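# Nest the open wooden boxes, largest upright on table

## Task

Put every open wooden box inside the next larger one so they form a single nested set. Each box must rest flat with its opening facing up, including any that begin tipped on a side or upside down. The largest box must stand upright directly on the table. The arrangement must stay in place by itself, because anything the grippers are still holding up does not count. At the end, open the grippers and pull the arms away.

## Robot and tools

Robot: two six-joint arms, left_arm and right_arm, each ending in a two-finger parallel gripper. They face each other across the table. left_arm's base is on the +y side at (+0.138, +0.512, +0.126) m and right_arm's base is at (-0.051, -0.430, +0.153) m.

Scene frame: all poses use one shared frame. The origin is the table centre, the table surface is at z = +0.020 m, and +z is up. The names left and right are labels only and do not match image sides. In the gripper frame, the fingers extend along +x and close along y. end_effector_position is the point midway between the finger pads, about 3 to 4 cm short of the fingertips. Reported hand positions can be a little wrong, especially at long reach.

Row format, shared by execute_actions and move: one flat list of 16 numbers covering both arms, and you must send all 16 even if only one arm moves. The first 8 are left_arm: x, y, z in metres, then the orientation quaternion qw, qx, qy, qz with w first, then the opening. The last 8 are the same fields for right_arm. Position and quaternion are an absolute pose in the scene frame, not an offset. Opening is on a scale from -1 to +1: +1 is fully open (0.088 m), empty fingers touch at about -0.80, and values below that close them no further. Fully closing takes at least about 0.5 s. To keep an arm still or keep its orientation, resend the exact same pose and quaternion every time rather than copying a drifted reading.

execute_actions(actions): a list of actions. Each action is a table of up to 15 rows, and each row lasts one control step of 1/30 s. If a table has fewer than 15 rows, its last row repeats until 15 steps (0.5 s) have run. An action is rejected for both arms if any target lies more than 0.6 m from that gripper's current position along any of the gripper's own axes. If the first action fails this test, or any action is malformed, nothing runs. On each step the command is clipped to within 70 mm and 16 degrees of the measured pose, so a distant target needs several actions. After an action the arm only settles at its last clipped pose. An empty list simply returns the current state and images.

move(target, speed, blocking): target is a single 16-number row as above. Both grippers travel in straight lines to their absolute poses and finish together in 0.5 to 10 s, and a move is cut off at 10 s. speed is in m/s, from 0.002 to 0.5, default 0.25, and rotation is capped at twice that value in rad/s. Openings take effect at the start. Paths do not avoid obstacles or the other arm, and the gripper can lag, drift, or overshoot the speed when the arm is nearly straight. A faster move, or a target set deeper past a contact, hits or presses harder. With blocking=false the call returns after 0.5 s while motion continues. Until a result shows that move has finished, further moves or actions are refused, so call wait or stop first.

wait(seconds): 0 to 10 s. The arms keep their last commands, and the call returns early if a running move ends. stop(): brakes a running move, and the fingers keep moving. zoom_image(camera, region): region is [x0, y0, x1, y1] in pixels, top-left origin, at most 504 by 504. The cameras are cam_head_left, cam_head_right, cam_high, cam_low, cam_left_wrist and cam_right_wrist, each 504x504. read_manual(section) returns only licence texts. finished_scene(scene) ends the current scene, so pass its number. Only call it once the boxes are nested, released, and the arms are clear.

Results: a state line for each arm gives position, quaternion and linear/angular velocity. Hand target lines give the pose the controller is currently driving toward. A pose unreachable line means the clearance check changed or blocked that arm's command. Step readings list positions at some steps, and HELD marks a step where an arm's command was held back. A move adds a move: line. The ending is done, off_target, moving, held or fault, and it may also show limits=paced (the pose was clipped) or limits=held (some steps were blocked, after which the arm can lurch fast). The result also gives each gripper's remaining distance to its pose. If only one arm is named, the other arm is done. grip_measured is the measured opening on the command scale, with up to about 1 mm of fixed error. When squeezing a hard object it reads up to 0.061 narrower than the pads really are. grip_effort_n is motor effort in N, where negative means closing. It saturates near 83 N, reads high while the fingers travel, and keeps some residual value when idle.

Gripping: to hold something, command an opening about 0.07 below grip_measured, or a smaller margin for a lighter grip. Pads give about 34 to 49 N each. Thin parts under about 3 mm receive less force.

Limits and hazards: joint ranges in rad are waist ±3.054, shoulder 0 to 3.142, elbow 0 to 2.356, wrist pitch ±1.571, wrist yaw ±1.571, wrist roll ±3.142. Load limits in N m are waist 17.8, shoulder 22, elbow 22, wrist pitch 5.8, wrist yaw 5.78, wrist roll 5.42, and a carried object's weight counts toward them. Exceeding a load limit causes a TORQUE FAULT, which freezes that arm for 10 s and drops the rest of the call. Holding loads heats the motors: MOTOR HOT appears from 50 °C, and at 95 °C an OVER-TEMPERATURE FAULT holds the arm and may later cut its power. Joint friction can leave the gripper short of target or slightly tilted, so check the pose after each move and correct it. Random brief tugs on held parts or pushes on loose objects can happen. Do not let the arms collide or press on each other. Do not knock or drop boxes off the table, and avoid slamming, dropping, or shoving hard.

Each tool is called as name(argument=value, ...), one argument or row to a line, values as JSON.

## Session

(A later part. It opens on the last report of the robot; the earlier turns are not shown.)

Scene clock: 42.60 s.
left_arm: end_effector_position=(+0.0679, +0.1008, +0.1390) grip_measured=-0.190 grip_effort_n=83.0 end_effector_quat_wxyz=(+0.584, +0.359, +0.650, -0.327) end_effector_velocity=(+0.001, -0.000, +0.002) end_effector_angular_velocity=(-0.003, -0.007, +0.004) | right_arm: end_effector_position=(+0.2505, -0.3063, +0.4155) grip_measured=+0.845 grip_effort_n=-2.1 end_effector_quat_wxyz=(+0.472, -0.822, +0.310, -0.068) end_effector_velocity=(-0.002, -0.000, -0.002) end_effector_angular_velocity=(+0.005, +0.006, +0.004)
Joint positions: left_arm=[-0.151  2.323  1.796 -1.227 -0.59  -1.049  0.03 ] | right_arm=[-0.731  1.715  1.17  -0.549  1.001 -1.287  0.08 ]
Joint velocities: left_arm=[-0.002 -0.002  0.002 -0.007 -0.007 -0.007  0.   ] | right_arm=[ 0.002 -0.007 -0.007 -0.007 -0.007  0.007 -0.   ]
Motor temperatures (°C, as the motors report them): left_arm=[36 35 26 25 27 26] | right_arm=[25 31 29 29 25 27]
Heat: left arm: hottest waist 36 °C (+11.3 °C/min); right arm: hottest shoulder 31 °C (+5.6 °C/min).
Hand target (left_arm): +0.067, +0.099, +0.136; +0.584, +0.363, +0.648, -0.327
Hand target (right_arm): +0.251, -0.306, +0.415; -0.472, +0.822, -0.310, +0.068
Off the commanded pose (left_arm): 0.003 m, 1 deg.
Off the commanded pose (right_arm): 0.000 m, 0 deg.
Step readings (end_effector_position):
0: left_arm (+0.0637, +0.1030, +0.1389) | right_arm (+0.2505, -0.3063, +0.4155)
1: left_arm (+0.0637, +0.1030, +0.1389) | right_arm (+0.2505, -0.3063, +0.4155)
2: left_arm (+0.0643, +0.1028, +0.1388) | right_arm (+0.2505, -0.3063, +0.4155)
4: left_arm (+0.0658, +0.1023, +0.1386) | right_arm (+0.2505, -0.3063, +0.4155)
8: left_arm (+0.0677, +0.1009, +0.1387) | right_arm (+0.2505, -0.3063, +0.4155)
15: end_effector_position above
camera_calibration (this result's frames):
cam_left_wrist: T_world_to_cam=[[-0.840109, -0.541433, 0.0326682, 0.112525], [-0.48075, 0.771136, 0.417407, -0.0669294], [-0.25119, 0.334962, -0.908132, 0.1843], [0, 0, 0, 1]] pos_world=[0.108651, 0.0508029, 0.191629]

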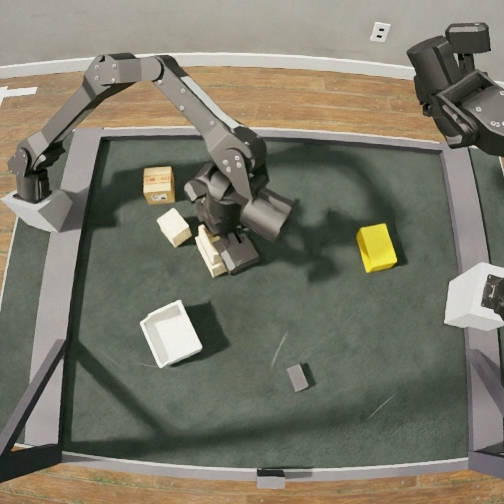

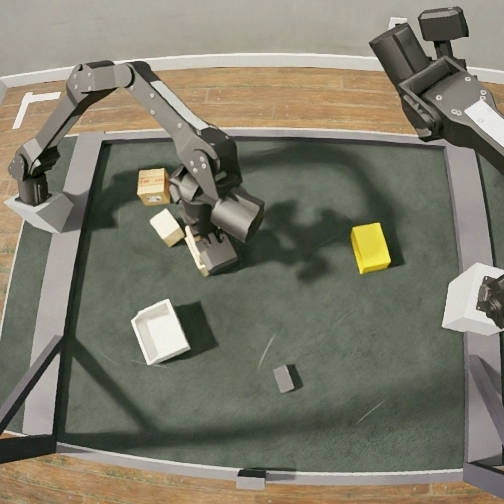

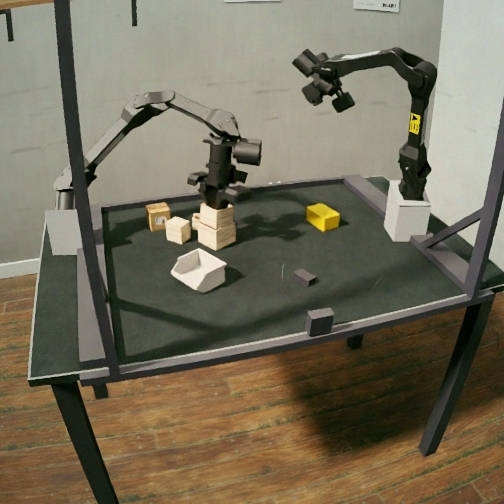

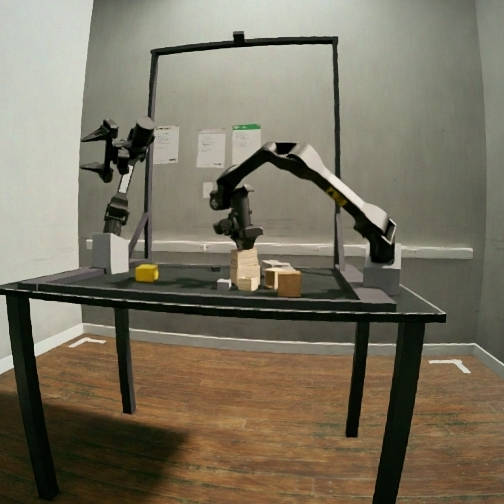

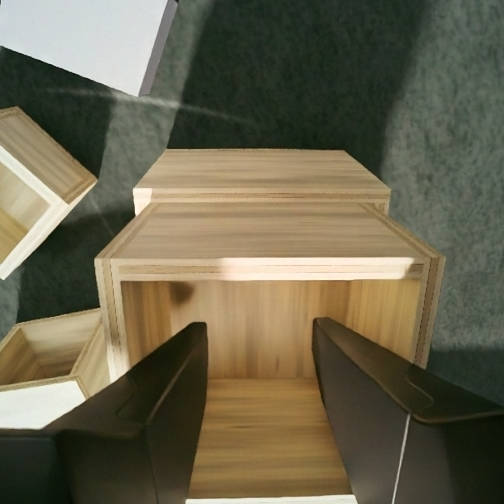

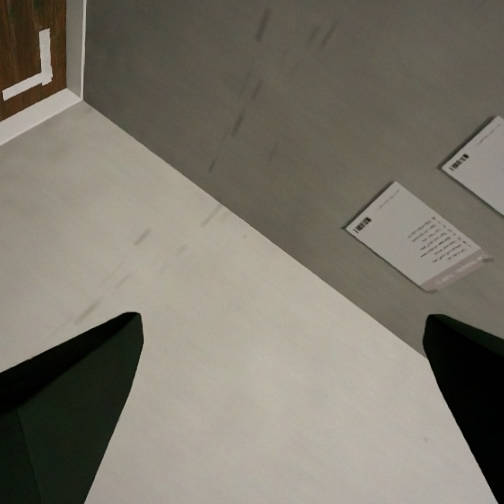

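execute_actions(
  actions=[
    [[0.0680,0.1010,0.1310,0.5838,0.3631,0.6484,-0.3269,-0.16,0.2505,-0.3063,0.4155,0.472,-0.822,0.310,-0.068,0.845]],
  ],
)

Scene clock: 43.20 s.
left_arm: end_effector_position=(+0.0684, +0.0984, +0.1366) grip_measured=-0.190 grip_effort_n=83.0 end_effector_quat_wxyz=(+0.585, +0.355, +0.651, -0.329) end_effector_velocity=(-0.002, -0.000, +0.001) end_effector_angular_velocity=(-0.002, +0.008, +0.025) | right_arm: end_effector_position=(+0.2505, -0.3063, +0.4155) grip_measured=+0.845 grip_effort_n=-2.1 end_effector_quat_wxyz=(+0.472, -0.822, +0.310, -0.068) end_effector_velocity=(-0.003, -0.004, -0.003) end_effector_angular_velocity=(-0.012, +0.013, -0.015)
Joint positions: left_arm=[-0.144  2.323  1.793 -1.21  -0.59  -1.039  0.03 ] | right_arm=[-0.731  1.715  1.17  -0.549  1.001 -1.287  0.08 ]
Joint velocities: left_arm=[-0.002 -0.002 -0.002  0.007  0.007 -0.022 -0.   ] | right_arm=[-0.002 -0.002 -0.007 -0.022  0.007  0.007 -0.   ]
Motor temperatures (°C, as the motors report them): left_arm=[36 35 26 25 27 26] | right_arm=[25 31 30 29 25 27]
Heat: left arm: hottest waist 36 °C (+11.1 °C/min); right arm: hottest shoulder 31 °C (+5.6 °C/min).
Hand target (left_arm): +0.068, +0.101, +0.131; +0.584, +0.363, +0.648, -0.327
Hand target (right_arm): +0.251, -0.306, +0.415; -0.472, +0.822, -0.310, +0.068
Off the commanded pose (left_arm): 0.006 m, 1 deg.
Off the commanded pose (right_arm): 0.000 m, 0 deg.
Step readings (end_effector_position):
0: left_arm (+0.0679, +0.1008, +0.1390) | right_arm (+0.2505, -0.3063, +0.4155)
1: left_arm (+0.0680, +0.1007, +0.1389) | right_arm (+0.2505, -0.3063, +0.4155)
2: left_arm (+0.0679, +0.1003, +0.1388) | right_arm (+0.2505, -0.3063, +0.4155)
4: left_arm (+0.0680, +0.0988, +0.1380) | right_arm (+0.2505, -0.3063, +0.4155)
8: left_arm (+0.0684, +0.0982, +0.1370) | right_arm (+0.2505, -0.3063, +0.4155)
15: end_effector_position above
camera_calibration (this result's frames):
cam_left_wrist: T_world_to_cam=[[-0.83764, -0.544813, 0.0392143, 0.111026], [-0.482448, 0.771596, 0.414588, -0.0633837], [-0.256131, 0.328357, -0.909164, 0.184151], [0, 0, 0, 1]] pos_world=[0.109587, 0.0489276, 0.189347]

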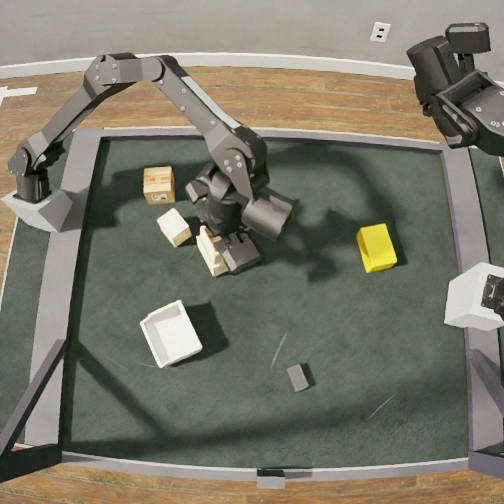

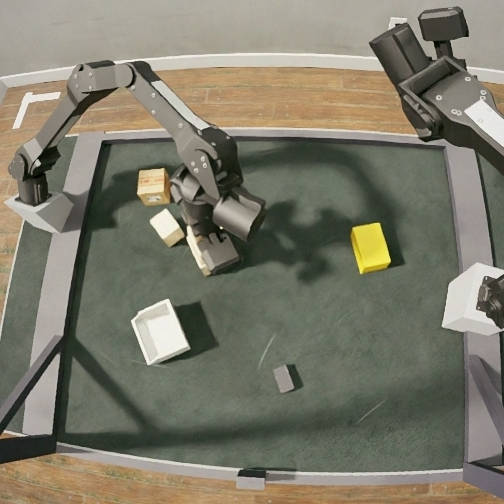

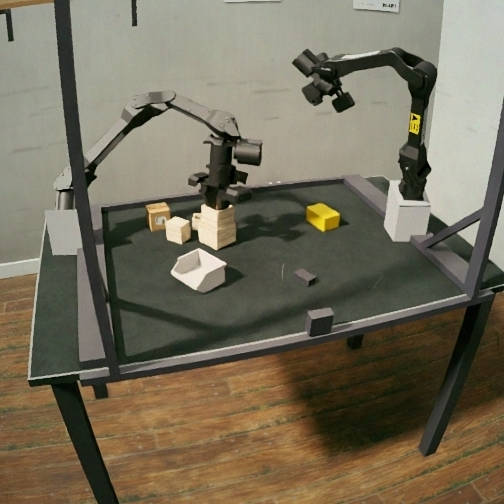

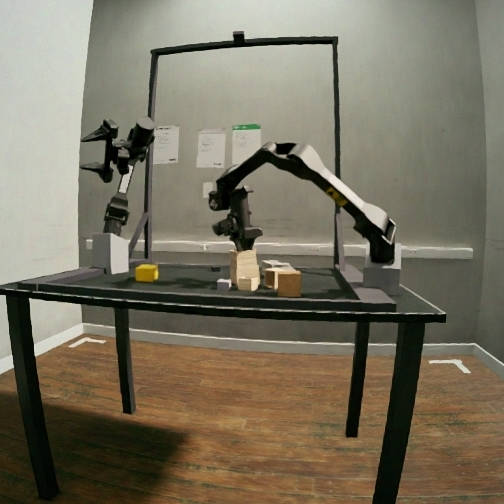

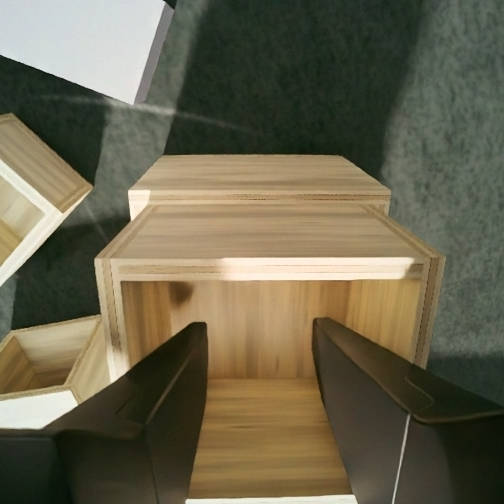

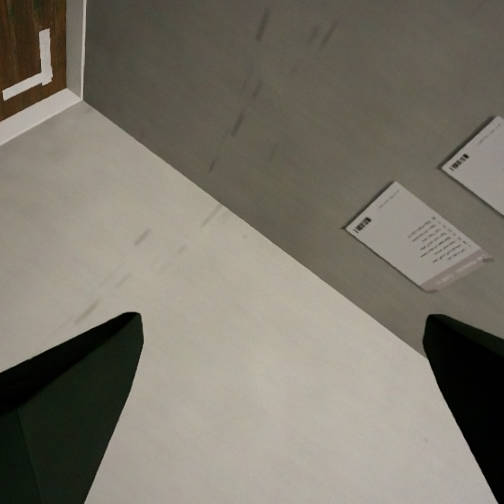

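zoom_image(
  camera="cam_low",
  region=[200, 210, 300, 300],
)

zoom_image(
  camera="cam_high",
  region=[170, 170, 270, 260],
)

Region (200, 210, 300, 300) of cam_low's 504x504 image, scaled by 5.040, with more detail than that image has; it fills the top 454 rows of this view, and the rest is white.

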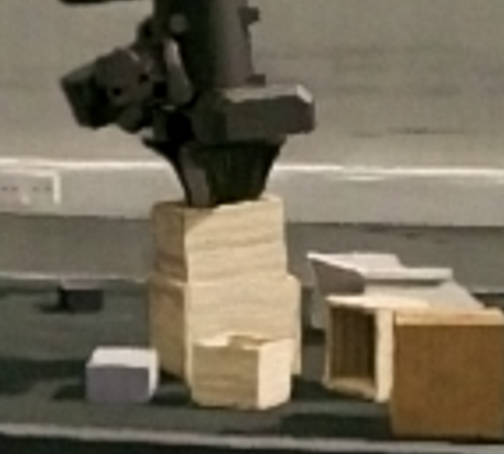

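Region (170, 170, 270, 260) of cam_high's 504x504 image, scaled by 5.040, with more detail than that image has; it fills the top 454 rows of this view, and the rest is white.

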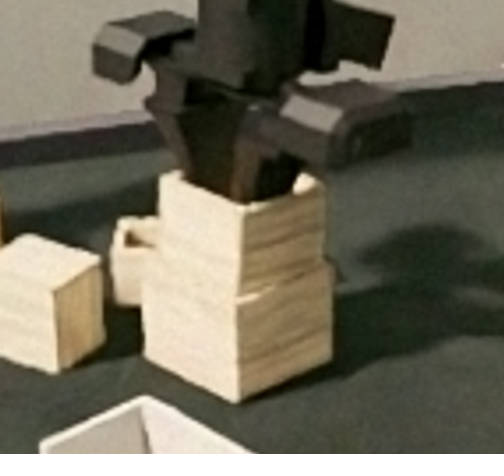

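execute_actions(
  actions=[
    [[0.0685,0.0995,0.1270,0.5838,0.3631,0.6484,-0.3269,-0.16,0.2505,-0.3063,0.4155,0.472,-0.822,0.310,-0.068,0.845]],
  ],
)

Scene clock: 43.93 s.
left_arm: end_effector_position=(+0.0699, +0.0962, +0.1343) grip_measured=-0.190 grip_effort_n=83.0 end_effector_quat_wxyz=(+0.585, +0.352, +0.652, -0.329) end_effector_velocity=(+0.001, +0.001, +0.001) end_effector_angular_velocity=(+0.001, -0.009, +0.001) | right_arm: end_effector_position=(+0.2505, -0.3063, +0.4155) grip_measured=+0.845 grip_effort_n=-2.1 end_effector_quat_wxyz=(+0.472, -0.822, +0.310, -0.068) end_effector_velocity=(+0.002, +0.001, -0.003) end_effector_angular_velocity=(+0.020, +0.006, +0.011)
Joint positions: left_arm=[-0.137  2.323  1.792 -1.199 -0.591 -1.031  0.03 ] | right_arm=[-0.731  1.715  1.17  -0.549  1.001 -1.287  0.08 ]
Joint velocities: left_arm=[-0.002 -0.002 -0.002 -0.007 -0.007 -0.007 -0.   ] | right_arm=[-0.002  0.002 -0.002  0.007 -0.022  0.007 -0.   ]
Motor temperatures (°C, as the motors report them): left_arm=[36 35 26 25 27 26] | right_arm=[25 31 30 29 25 27]
Heat: left arm: hottest waist 36 °C (+10.9 °C/min); right arm: hottest shoulder 31 °C (+5.5 °C/min).
Hand target (left_arm): +0.068, +0.100, +0.127; +0.584, +0.363, +0.648, -0.327
Hand target (right_arm): +0.251, -0.306, +0.415; -0.472, +0.822, -0.310, +0.068
Off the commanded pose (left_arm): 0.008 m, 1 deg.
Off the commanded pose (right_arm): 0.000 m, 0 deg.
Step readings (end_effector_position):
0: left_arm (+0.0684, +0.0983, +0.1366) | right_arm (+0.2505, -0.3063, +0.4155)
1: left_arm (+0.0683, +0.0983, +0.1365) | right_arm (+0.2505, -0.3063, +0.4155)
2: left_arm (+0.0682, +0.0978, +0.1362) | right_arm (+0.2505, -0.3063, +0.4155)
4: left_arm (+0.0688, +0.0968, +0.1354) | right_arm (+0.2505, -0.3063, +0.4155)
8: left_arm (+0.0699, +0.0961, +0.1343) | right_arm (+0.2505, -0.3063, +0.4155)
15: end_effector_position above
camera_calibration (this result's frames):
cam_left_wrist: T_world_to_cam=[[-0.835459, -0.54787, 0.042964, 0.110792], [-0.484609, 0.771342, 0.412536, -0.0595122], [-0.259156, 0.323836, -0.909928, 0.183882], [0, 0, 0, 1]] pos_world=[0.111376, 0.0470561, 0.18711]

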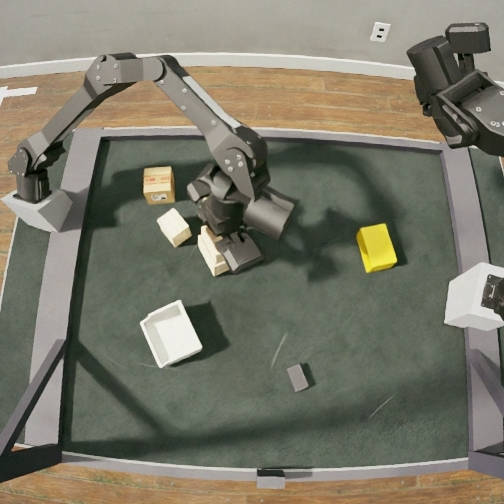

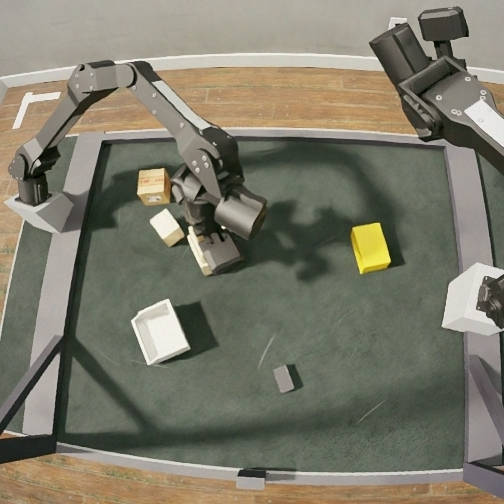

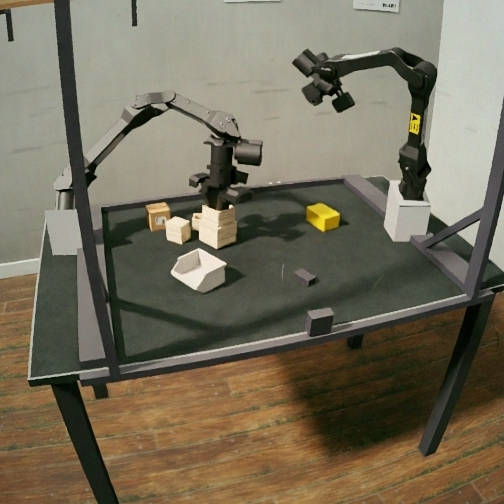

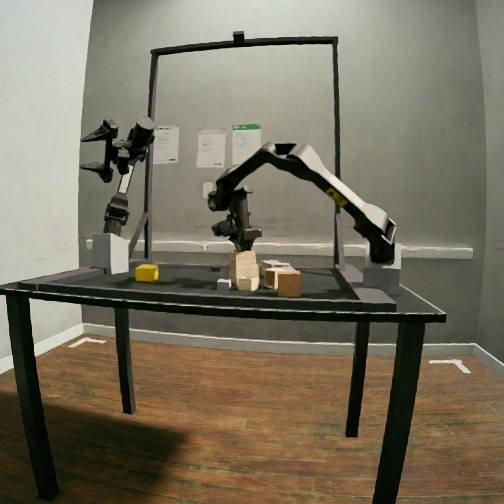

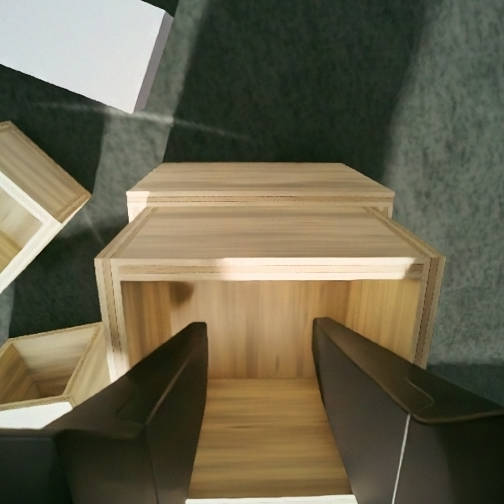

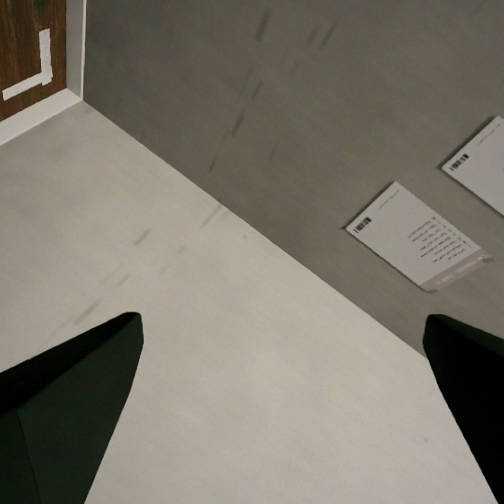

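execute_actions(
  actions=[
    [[0.0685,0.0995,0.1240,0.6006,0.3544,0.6329,-0.3364,-0.16,0.2505,-0.3063,0.4155,0.472,-0.822,0.310,-0.068,0.845]],
    [[0.0680,0.1010,0.1180,0.6006,0.3544,0.6329,-0.3364,-0.16,0.2505,-0.3063,0.4155,0.472,-0.822,0.310,-0.068,0.845]],
  ],
)

Scene clock: 45.07 s.
left_arm: end_effector_position=(+0.0657, +0.0997, +0.1189) grip_measured=-0.190 grip_effort_n=83.0 end_effector_quat_wxyz=(+0.601, +0.353, +0.634, -0.336) end_effector_velocity=(+0.003, -0.002, +0.001) end_effector_angular_velocity=(-0.010, -0.004, +0.031) | right_arm: end_effector_position=(+0.2505, -0.3063, +0.4155) grip_measured=+0.845 grip_effort_n=-2.1 end_effector_quat_wxyz=(+0.472, -0.822, +0.310, -0.068) end_effector_velocity=(-0.000, -0.002, -0.005) end_effector_angular_velocity=(-0.010, +0.022, -0.001)
Joint positions: left_arm=[-0.137  2.323  1.714 -1.106 -0.638 -1.012  0.03 ] | right_arm=[-0.731  1.715  1.17  -0.549  1.001 -1.287  0.08 ]
Joint velocities: left_arm=[ 0.002 -0.007 -0.002  0.007 -0.007 -0.022 -0.   ] | right_arm=[-0.002  0.002 -0.007 -0.007 -0.007 -0.007 -0.   ]
Motor temperatures (°C, as the motors report them): left_arm=[36 35 26 25 27 26] | right_arm=[25 31 30 29 25 27]
Heat: left arm: hottest waist 36 °C (+10.7 °C/min); right arm: hottest shoulder 31 °C (+5.3 °C/min).
Hand target (left_arm): +0.068, +0.101, +0.118; +0.601, +0.355, +0.633, -0.336
Hand target (right_arm): +0.251, -0.306, +0.415; -0.472, +0.822, -0.310, +0.068
Off the commanded pose (left_arm): 0.003 m, 0 deg.
Off the commanded pose (right_arm): 0.000 m, 0 deg.
Step readings (end_effector_position; steps 1 to 15: 1st action; 16 to 30: 2nd action):
0: left_arm (+0.0699, +0.0961, +0.1343) | right_arm (+0.2505, -0.3063, +0.4155)
1: left_arm (+0.0698, +0.0960, +0.1332) | right_arm (+0.2505, -0.3063, +0.4155)
2: left_arm (+0.0695, +0.0955, +0.1309) | right_arm (+0.2505, -0.3063, +0.4155)
4: left_arm (+0.0692, +0.0962, +0.1276) | right_arm (+0.2505, -0.3063, +0.4155)
8: left_arm (+0.0678, +0.0992, +0.1238) | right_arm (+0.2505, -0.3063, +0.4155)
15: left_arm (+0.0679, +0.0980, +0.1234) | right_arm (+0.2505, -0.3063, +0.4155)
16: left_arm (+0.0677, +0.0980, +0.1230) | right_arm (+0.2505, -0.3063, +0.4155)
17: left_arm (+0.0670, +0.0982, +0.1221) | right_arm (+0.2505, -0.3063, +0.4155)
19: left_arm (+0.0662, +0.0985, +0.1208) | right_arm (+0.2505, -0.3063, +0.4155)
23: left_arm (+0.0658, +0.0996, +0.1193) | right_arm (+0.2505, -0.3063, +0.4155)
30: end_effector_position above
camera_calibration (this result's frames):
cam_left_wrist: T_world_to_cam=[[-0.842779, -0.537411, 0.0302047, 0.110781], [-0.489982, 0.789208, 0.370226, -0.0543464], [-0.222801, 0.297219, -0.92845, 0.170093], [0, 0, 0, 1]] pos_world=[0.104633, 0.0518709, 0.174698]

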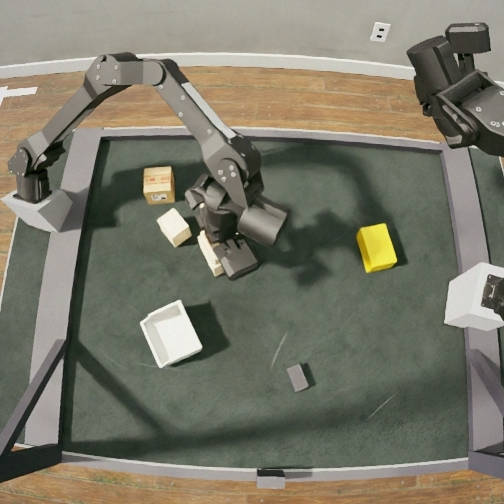

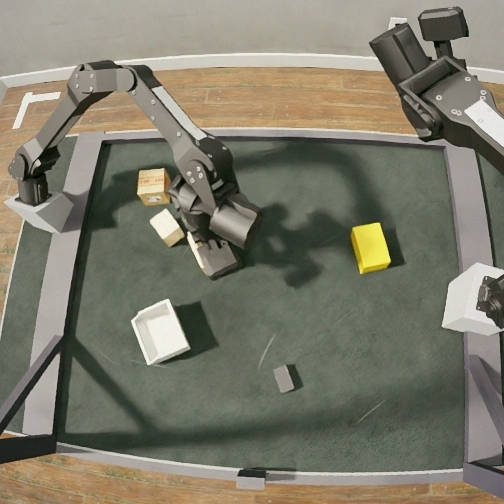

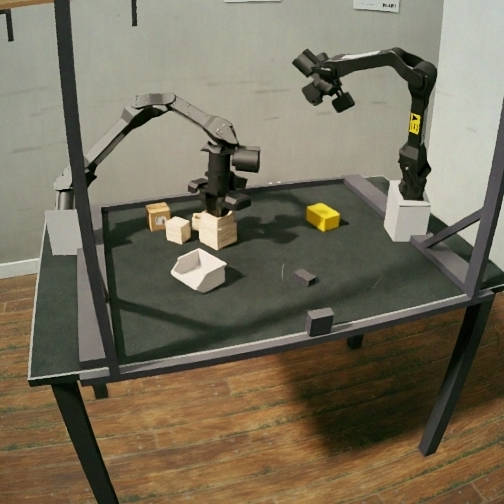

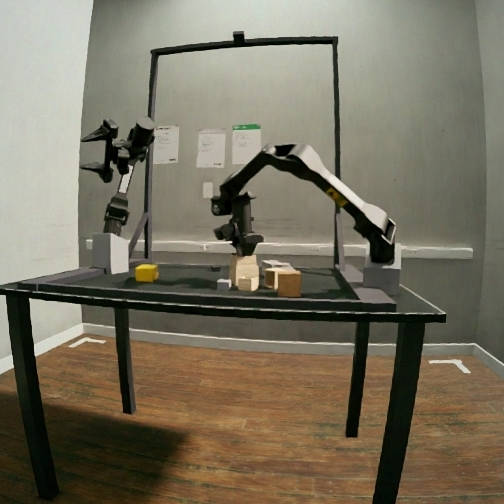

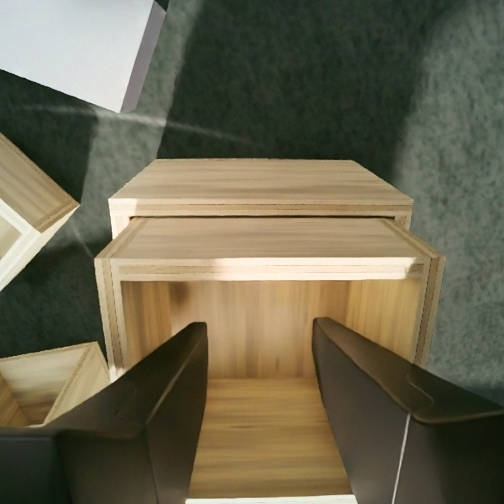

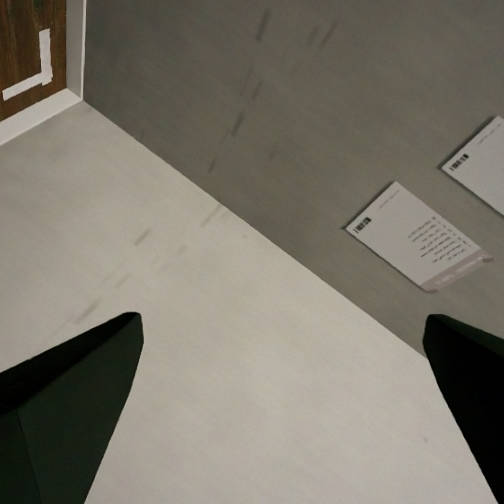

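B is sliding in. Level and descend.

execute_actions(
  actions=[
    [[0.0670,0.1015,0.1080,0.6170,0.3455,0.6170,-0.3455,-0.16,0.2505,-0.3063,0.4155,0.472,-0.822,0.310,-0.068,0.845]],
    [[0.0670,0.1015,0.0960,0.6170,0.3455,0.6170,-0.3455,-0.16,0.2505,-0.3063,0.4155,0.472,-0.822,0.310,-0.068,0.845]],
  ],
)

Scene clock: 47.87 s.
left_arm: end_effector_position=(+0.0651, +0.0999, +0.0972) grip_measured=-0.190 grip_effort_n=83.0 end_effector_quat_wxyz=(+0.617, +0.342, +0.619, -0.345) end_effector_velocity=(+0.000, -0.001, +0.001) end_effector_angular_velocity=(-0.010, -0.004, +0.025) | right_arm: end_effector_position=(+0.2505, -0.3063, +0.4155) grip_measured=+0.845 grip_effort_n=-2.1 end_effector_quat_wxyz=(+0.472, -0.822, +0.310, -0.068) end_effector_velocity=(-0.001, -0.004, -0.004) end_effector_angular_velocity=(-0.002, +0.021, -0.010)
Joint positions: left_arm=[-0.118  2.318  1.618 -0.962 -0.683 -0.967  0.03 ] | right_arm=[-0.731  1.715  1.17  -0.549  1.001 -1.287  0.08 ]
Joint velocities: left_arm=[-0.002 -0.002 -0.002  0.007 -0.007 -0.022  0.   ] | right_arm=[-0.007  0.002 -0.002 -0.022 -0.007  0.007 -0.   ]
Motor temperatures (°C, as the motors report them): left_arm=[36 35 26 25 27 26] | right_arm=[25 31 30 29 25 27]
Heat: left arm: hottest waist 36 °C (+10.0 °C/min); right arm: hottest shoulder 31 °C (+5.0 °C/min).
Hand target (left_arm): +0.067, +0.101, +0.096; +0.617, +0.345, +0.617, -0.345
Hand target (right_arm): +0.251, -0.306, +0.415; -0.472, +0.822, -0.310, +0.068
Off the commanded pose (left_arm): 0.003 m, 0 deg.
Off the commanded pose (right_arm): 0.000 m, 0 deg.
Step readings (end_effector_position; steps 1 to 15: 1st action; 16 to 30: 2nd action):
0: left_arm (+0.0656, +0.0996, +0.1189) | right_arm (+0.2505, -0.3063, +0.4155)
1: left_arm (+0.0653, +0.0994, +0.1176) | right_arm (+0.2505, -0.3063, +0.4155)
2: left_arm (+0.0651, +0.0984, +0.1157) | right_arm (+0.2505, -0.3063, +0.4155)
4: left_arm (+0.0649, +0.0996, +0.1121) | right_arm (+0.2505, -0.3063, +0.4155)
8: left_arm (+0.0638, +0.1016, +0.1075) | right_arm (+0.2505, -0.3063, +0.4155)
15: left_arm (+0.0633, +0.1013, +0.1066) | right_arm (+0.2505, -0.3063, +0.4155)
16: left_arm (+0.0629, +0.1010, +0.1059) | right_arm (+0.2505, -0.3063, +0.4155)
17: left_arm (+0.0626, +0.1004, +0.1043) | right_arm (+0.2505, -0.3063, +0.4155)
19: left_arm (+0.0636, +0.0999, +0.1012) | right_arm (+0.2505, -0.3063, +0.4155)
23: left_arm (+0.0653, +0.1004, +0.0974) | right_arm (+0.2505, -0.3063, +0.4155)
30: end_effector_position above
camera_calibration (this result's frames):
cam_left_wrist: T_world_to_cam=[[-0.842171, -0.538216, 0.032742, 0.110873], [-0.50099, 0.803486, 0.321588, -0.0427257], [-0.199392, 0.254429, -0.946313, 0.154277], [0, 0, 0, 1]] pos_world=[0.10273, 0.0547505, 0.156105]

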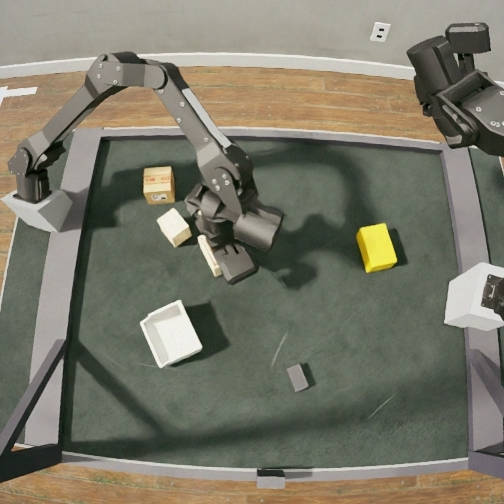

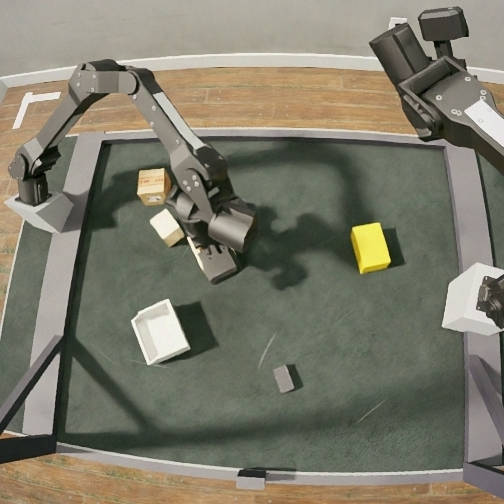

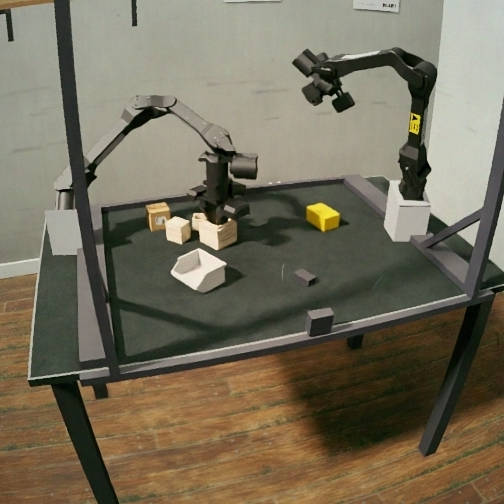

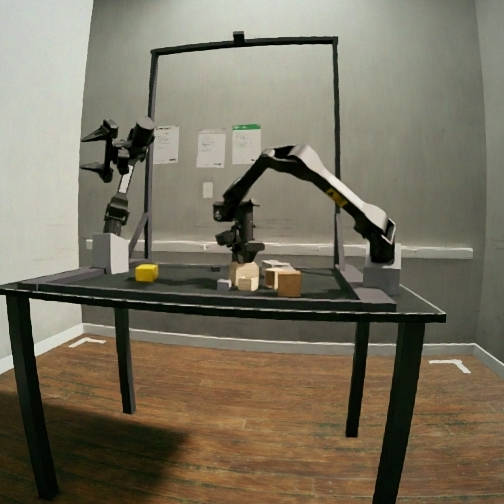

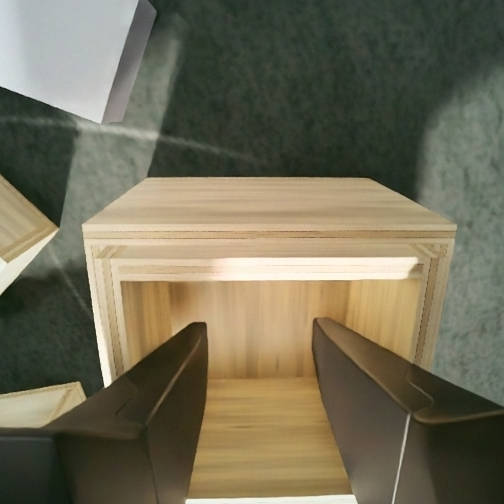

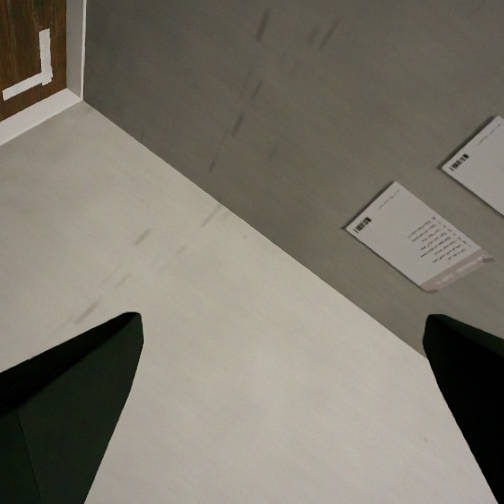

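execute_actions(
  actions=[
    [[0.0670,0.1015,0.0895,0.6170,0.3455,0.6170,-0.3455,-0.16,0.2505,-0.3063,0.4155,0.472,-0.822,0.310,-0.068,0.845]],
    [[0.0670,0.1015,0.0895,0.6170,0.3455,0.6170,-0.3455,-0.6,0.2505,-0.3063,0.4155,0.472,-0.822,0.310,-0.068,0.845]],
  ],
)

Scene clock: 48.97 s.
left_arm: end_effector_position=(+0.0659, +0.0989, +0.0926) grip_measured=-0.594 grip_effort_n=-15.6 end_effector_quat_wxyz=(+0.618, +0.340, +0.619, -0.346) end_effector_velocity=(+0.003, +0.001, -0.000) end_effector_angular_velocity=(+0.004, -0.009, +0.005) | right_arm: end_effector_position=(+0.2505, -0.3063, +0.4155) grip_measured=+0.845 grip_effort_n=-2.1 end_effector_quat_wxyz=(+0.472, -0.822, +0.310, -0.068) end_effector_velocity=(+0.000, -0.001, -0.003) end_effector_angular_velocity=(+0.004, +0.010, -0.002)
Joint positions: left_arm=[-0.109  2.318  1.605 -0.936 -0.684 -0.954  0.01 ] | right_arm=[-0.731  1.715  1.17  -0.549  1.001 -1.287  0.08 ]
Joint velocities: left_arm=[ 0.002 -0.002 -0.002 -0.007 -0.007 -0.007 -0.002] | right_arm=[-0.002  0.002 -0.002 -0.007 -0.007  0.007  0.   ]
Motor temperatures (°C, as the motors report them): left_arm=[36 35 26 25 27 26] | right_arm=[25 31 30 29 25 27]
Heat: left arm: hottest waist 36 °C (+9.8 °C/min); right arm: hottest shoulder 31 °C (+4.9 °C/min).
Hand target (left_arm): +0.067, +0.101, +0.090; +0.617, +0.345, +0.617, -0.345
Hand target (right_arm): +0.251, -0.306, +0.415; -0.472, +0.822, -0.310, +0.068
Off the commanded pose (left_arm): 0.004 m, 1 deg.
Off the commanded pose (right_arm): 0.000 m, 0 deg.
Step readings (end_effector_position; steps 1 to 15: 1st action; 16 to 30: 2nd action):
0: left_arm (+0.0651, +0.0999, +0.0972) | right_arm (+0.2505, -0.3063, +0.4155)
1: left_arm (+0.0649, +0.0999, +0.0969) | right_arm (+0.2505, -0.3063, +0.4155)
2: left_arm (+0.0647, +0.0995, +0.0961) | right_arm (+0.2505, -0.3063, +0.4155)
4: left_arm (+0.0651, +0.0992, +0.0946) | right_arm (+0.2505, -0.3063, +0.4155)
8: left_arm (+0.0661, +0.0993, +0.0927) | right_arm (+0.2505, -0.3063, +0.4155)
15: left_arm (+0.0659, +0.0992, +0.0926) | right_arm (+0.2505, -0.3063, +0.4155)
16: left_arm (+0.0659, +0.0992, +0.0926) | right_arm (+0.2505, -0.3063, +0.4155)
17: left_arm (+0.0659, +0.0991, +0.0926) | right_arm (+0.2505, -0.3063, +0.4155)
19: left_arm (+0.0659, +0.0990, +0.0926) | right_arm (+0.2505, -0.3063, +0.4155)
23: left_arm (+0.0659, +0.0990, +0.0926) | right_arm (+0.2505, -0.3063, +0.4155)
30: end_effector_position above
camera_calibration (this result's frames):
cam_left_wrist: T_world_to_cam=[[-0.840985, -0.539822, 0.0365464, 0.110916], [-0.502272, 0.804029, 0.318213, -0.039752], [-0.201163, 0.249257, -0.947314, 0.151037], [0, 0, 0, 1]] pos_world=[0.103695, 0.0541895, 0.151675]

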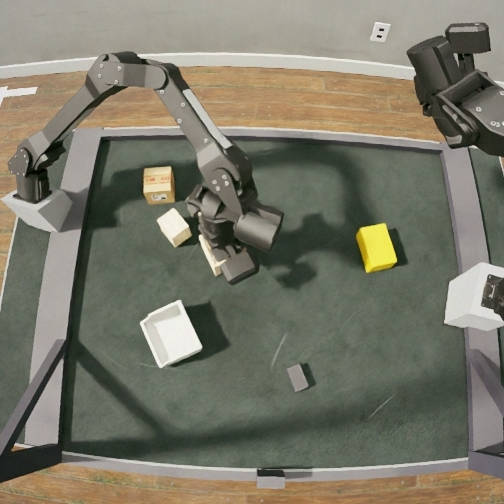

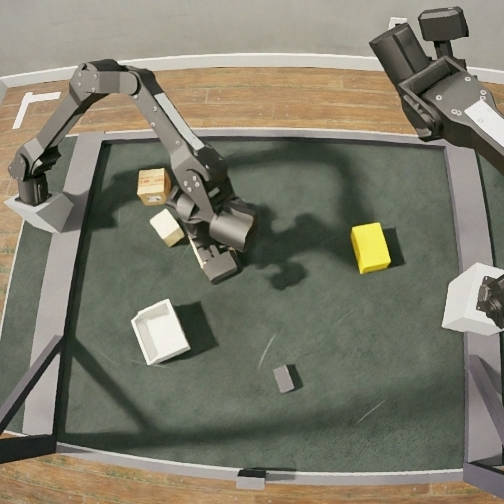

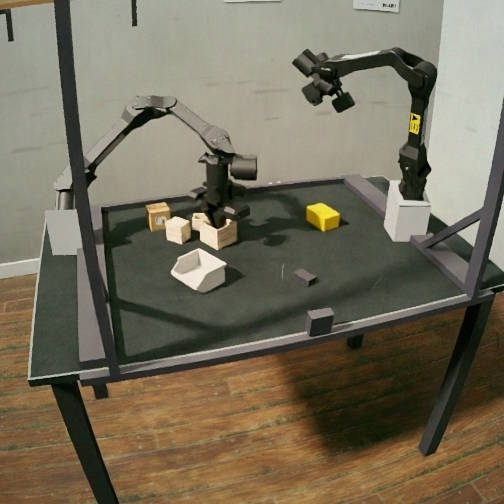

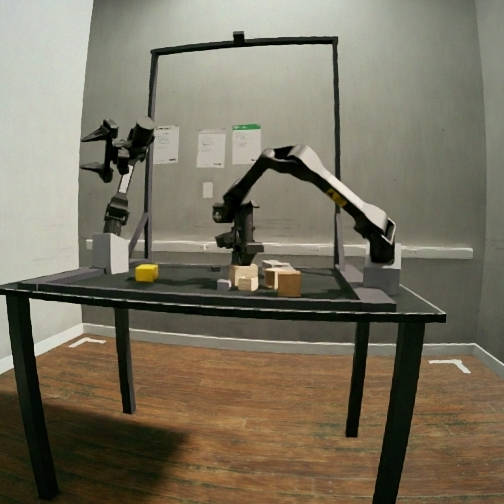

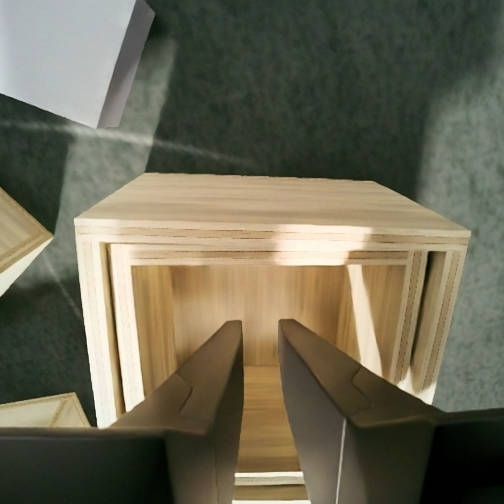

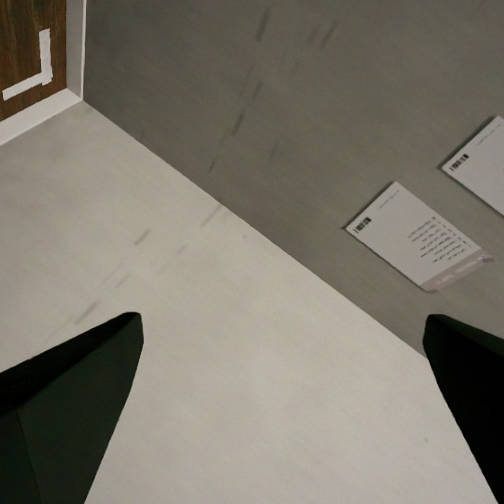

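execute_actions(
  actions=[
    [[0.0660,0.1000,0.150,0.6170,0.3455,0.6170,-0.3455,-0.6,0.2505,-0.3063,0.4155,0.472,-0.822,0.310,-0.068,0.845]],
    [[0.085,0.15,0.19,0.6170,0.3455,0.6170,-0.3455,0.5,0.2505,-0.3063,0.4155,0.472,-0.822,0.310,-0.068,0.845]],
    [[0.10,0.19,0.20,0.6170,0.3455,0.6170,-0.3455,0.95,0.2505,-0.3063,0.4155,0.472,-0.822,0.310,-0.068,0.845]],
  ],
)

Scene clock: 50.63 s.
left_arm: end_effector_position=(+0.0989, +0.1875, +0.1992) grip_measured=+0.944 grip_effort_n=16.0 end_effector_quat_wxyz=(+0.617, +0.348, +0.615, -0.346) end_effector_velocity=(-0.002, +0.008, -0.005) end_effector_angular_velocity=(+0.017, -0.005, -0.008) | right_arm: end_effector_position=(+0.2505, -0.3063, +0.4155) grip_measured=+0.845 grip_effort_n=-2.1 end_effector_quat_wxyz=(+0.472, -0.822, +0.310, -0.068) end_effector_velocity=(-0.001, -0.001, -0.004) end_effector_angular_velocity=(-0.005, +0.034, +0.007)
Joint positions: left_arm=[-0.32   1.957  1.391 -1.264 -0.652 -1.217  0.085] | right_arm=[-0.731  1.715  1.17  -0.549  1.001 -1.287  0.08 ]
Joint velocities: left_arm=[-0.002 -0.002 -0.032  0.007  0.007 -0.007  0.001] | right_arm=[-0.002 -0.002 -0.002 -0.022 -0.022 -0.007 -0.   ]
Motor temperatures (°C, as the motors report them): left_arm=[36 35 26 25 27 26] | right_arm=[25 31 30 29 25 27]
Heat: left arm: hottest waist 36 °C (+9.5 °C/min); right arm: hottest shoulder 31 °C (+4.7 °C/min).
Hand target (left_arm): +0.100, +0.190, +0.200; +0.617, +0.345, +0.617, -0.345
Hand target (right_arm): +0.251, -0.306, +0.415; -0.472, +0.822, -0.310, +0.068
Off the commanded pose (left_arm): 0.003 m, 0 deg.
Off the commanded pose (right_arm): 0.000 m, 0 deg.
Step readings (end_effector_position; steps 1 to 15: 1st action; 16 to 30: 2nd action; 31 to 45: 3rd action):
0: left_arm (+0.0659, +0.0989, +0.0926) | right_arm (+0.2505, -0.3063, +0.4155)
1: left_arm (+0.0671, +0.0999, +0.0950) | right_arm (+0.2505, -0.3063, +0.4155)
2: left_arm (+0.0686, +0.1040, +0.1007) | right_arm (+0.2505, -0.3063, +0.4155)
4: left_arm (+0.0652, +0.1075, +0.1159) | right_arm (+0.2505, -0.3063, +0.4155)
8: left_arm (+0.0612, +0.1025, +0.1439) | right_arm (+0.2505, -0.3063, +0.4155)
15: left_arm (+0.0648, +0.1021, +0.1489) | right_arm (+0.2505, -0.3063, +0.4155)
16: left_arm (+0.0666, +0.1043, +0.1509) | right_arm (+0.2505, -0.3063, +0.4155)
17: left_arm (+0.0702, +0.1147, +0.1541) | right_arm (+0.2505, -0.3063, +0.4155)
19: left_arm (+0.0763, +0.1341, +0.1653) | right_arm (+0.2505, -0.3063, +0.4155)
23: left_arm (+0.0803, +0.1423, +0.1878) | right_arm (+0.2505, -0.3063, +0.4155)
30: left_arm (+0.0830, +0.1472, +0.1898) | right_arm (+0.2505, -0.3063, +0.4155)
31: left_arm (+0.0841, +0.1496, +0.1895) | right_arm (+0.2505, -0.3063, +0.4155)
32: left_arm (+0.0865, +0.1575, +0.1894) | right_arm (+0.2505, -0.3063, +0.4155)
34: left_arm (+0.0933, +0.1759, +0.1915) | right_arm (+0.2505, -0.3063, +0.4155)
38: left_arm (+0.0973, +0.1846, +0.1988) | right_arm (+0.2505, -0.3063, +0.4155)
45: end_effector_position above
camera_calibration (this result's frames):
cam_left_wrist: T_world_to_cam=[[-0.847616, -0.530046, 0.0244628, 0.183786], [-0.495523, 0.807211, 0.32073, -0.130092], [-0.189748, 0.259734, -0.946855, 0.233429], [0, 0, 0, 1]] pos_world=[0.135609, 0.141797, 0.258252]

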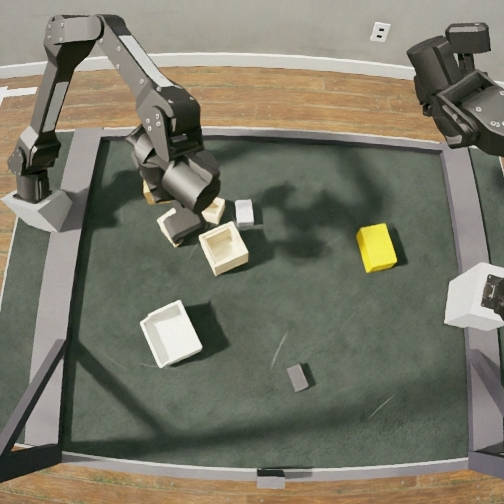

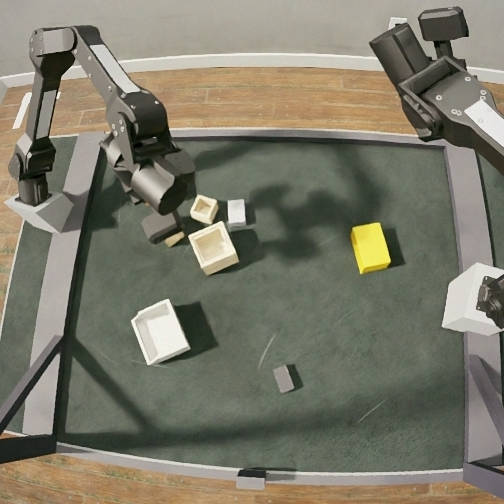

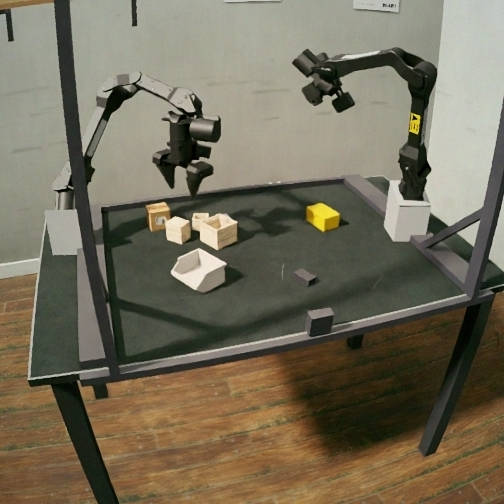

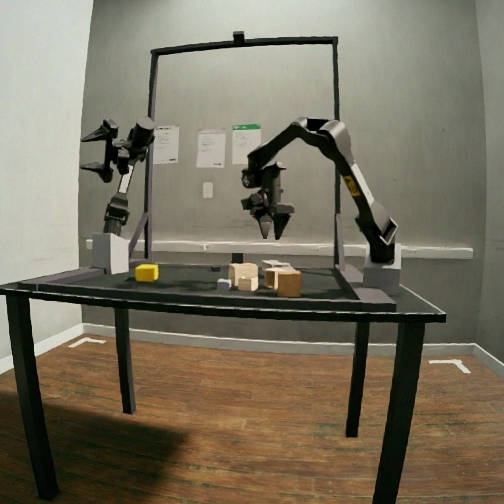

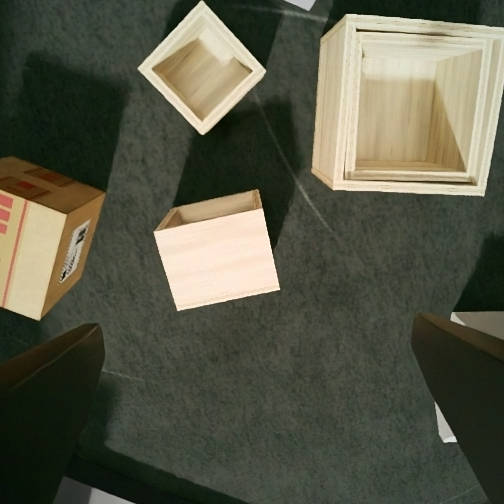

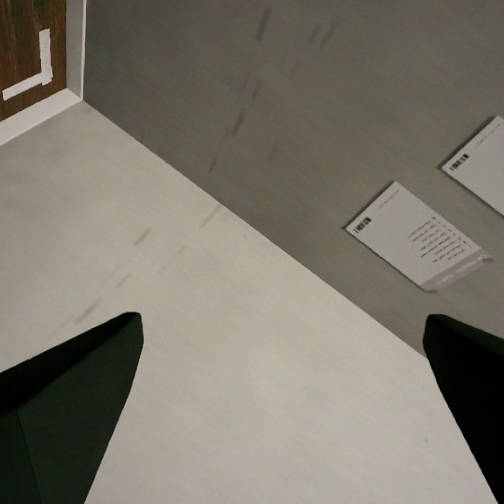

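zoom_image(
  camera="cam_left_wrist",
  region=[130, 170, 310, 330],
)

zoom_image(
  camera="cam_left_wrist",
  region=[120, 0, 290, 150],
)

Region (130, 170, 310, 330) of cam_left_wrist's 504x504 image, scaled by 2.800, with more detail than that image has.

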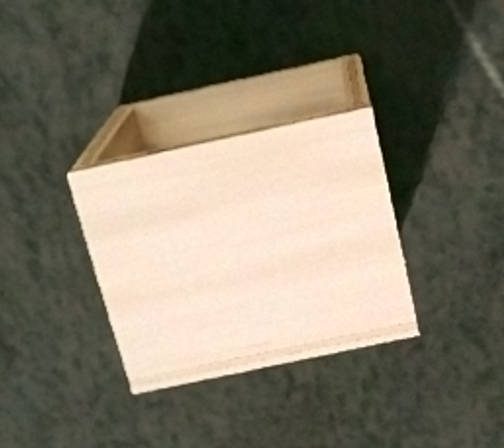

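Region (120, 0, 290, 150) of cam_left_wrist's 504x504 image, scaled by 2.965, with more detail than that image has; it fills the top 445 rows of this view, and the rest is white.

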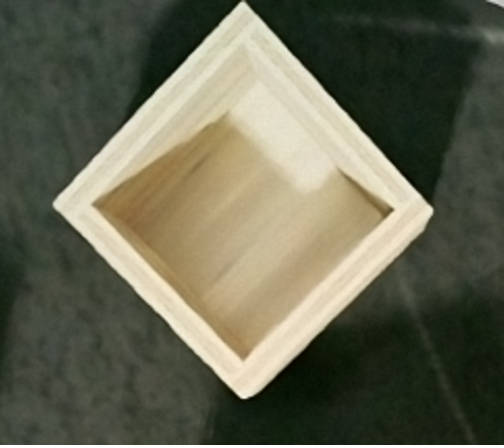

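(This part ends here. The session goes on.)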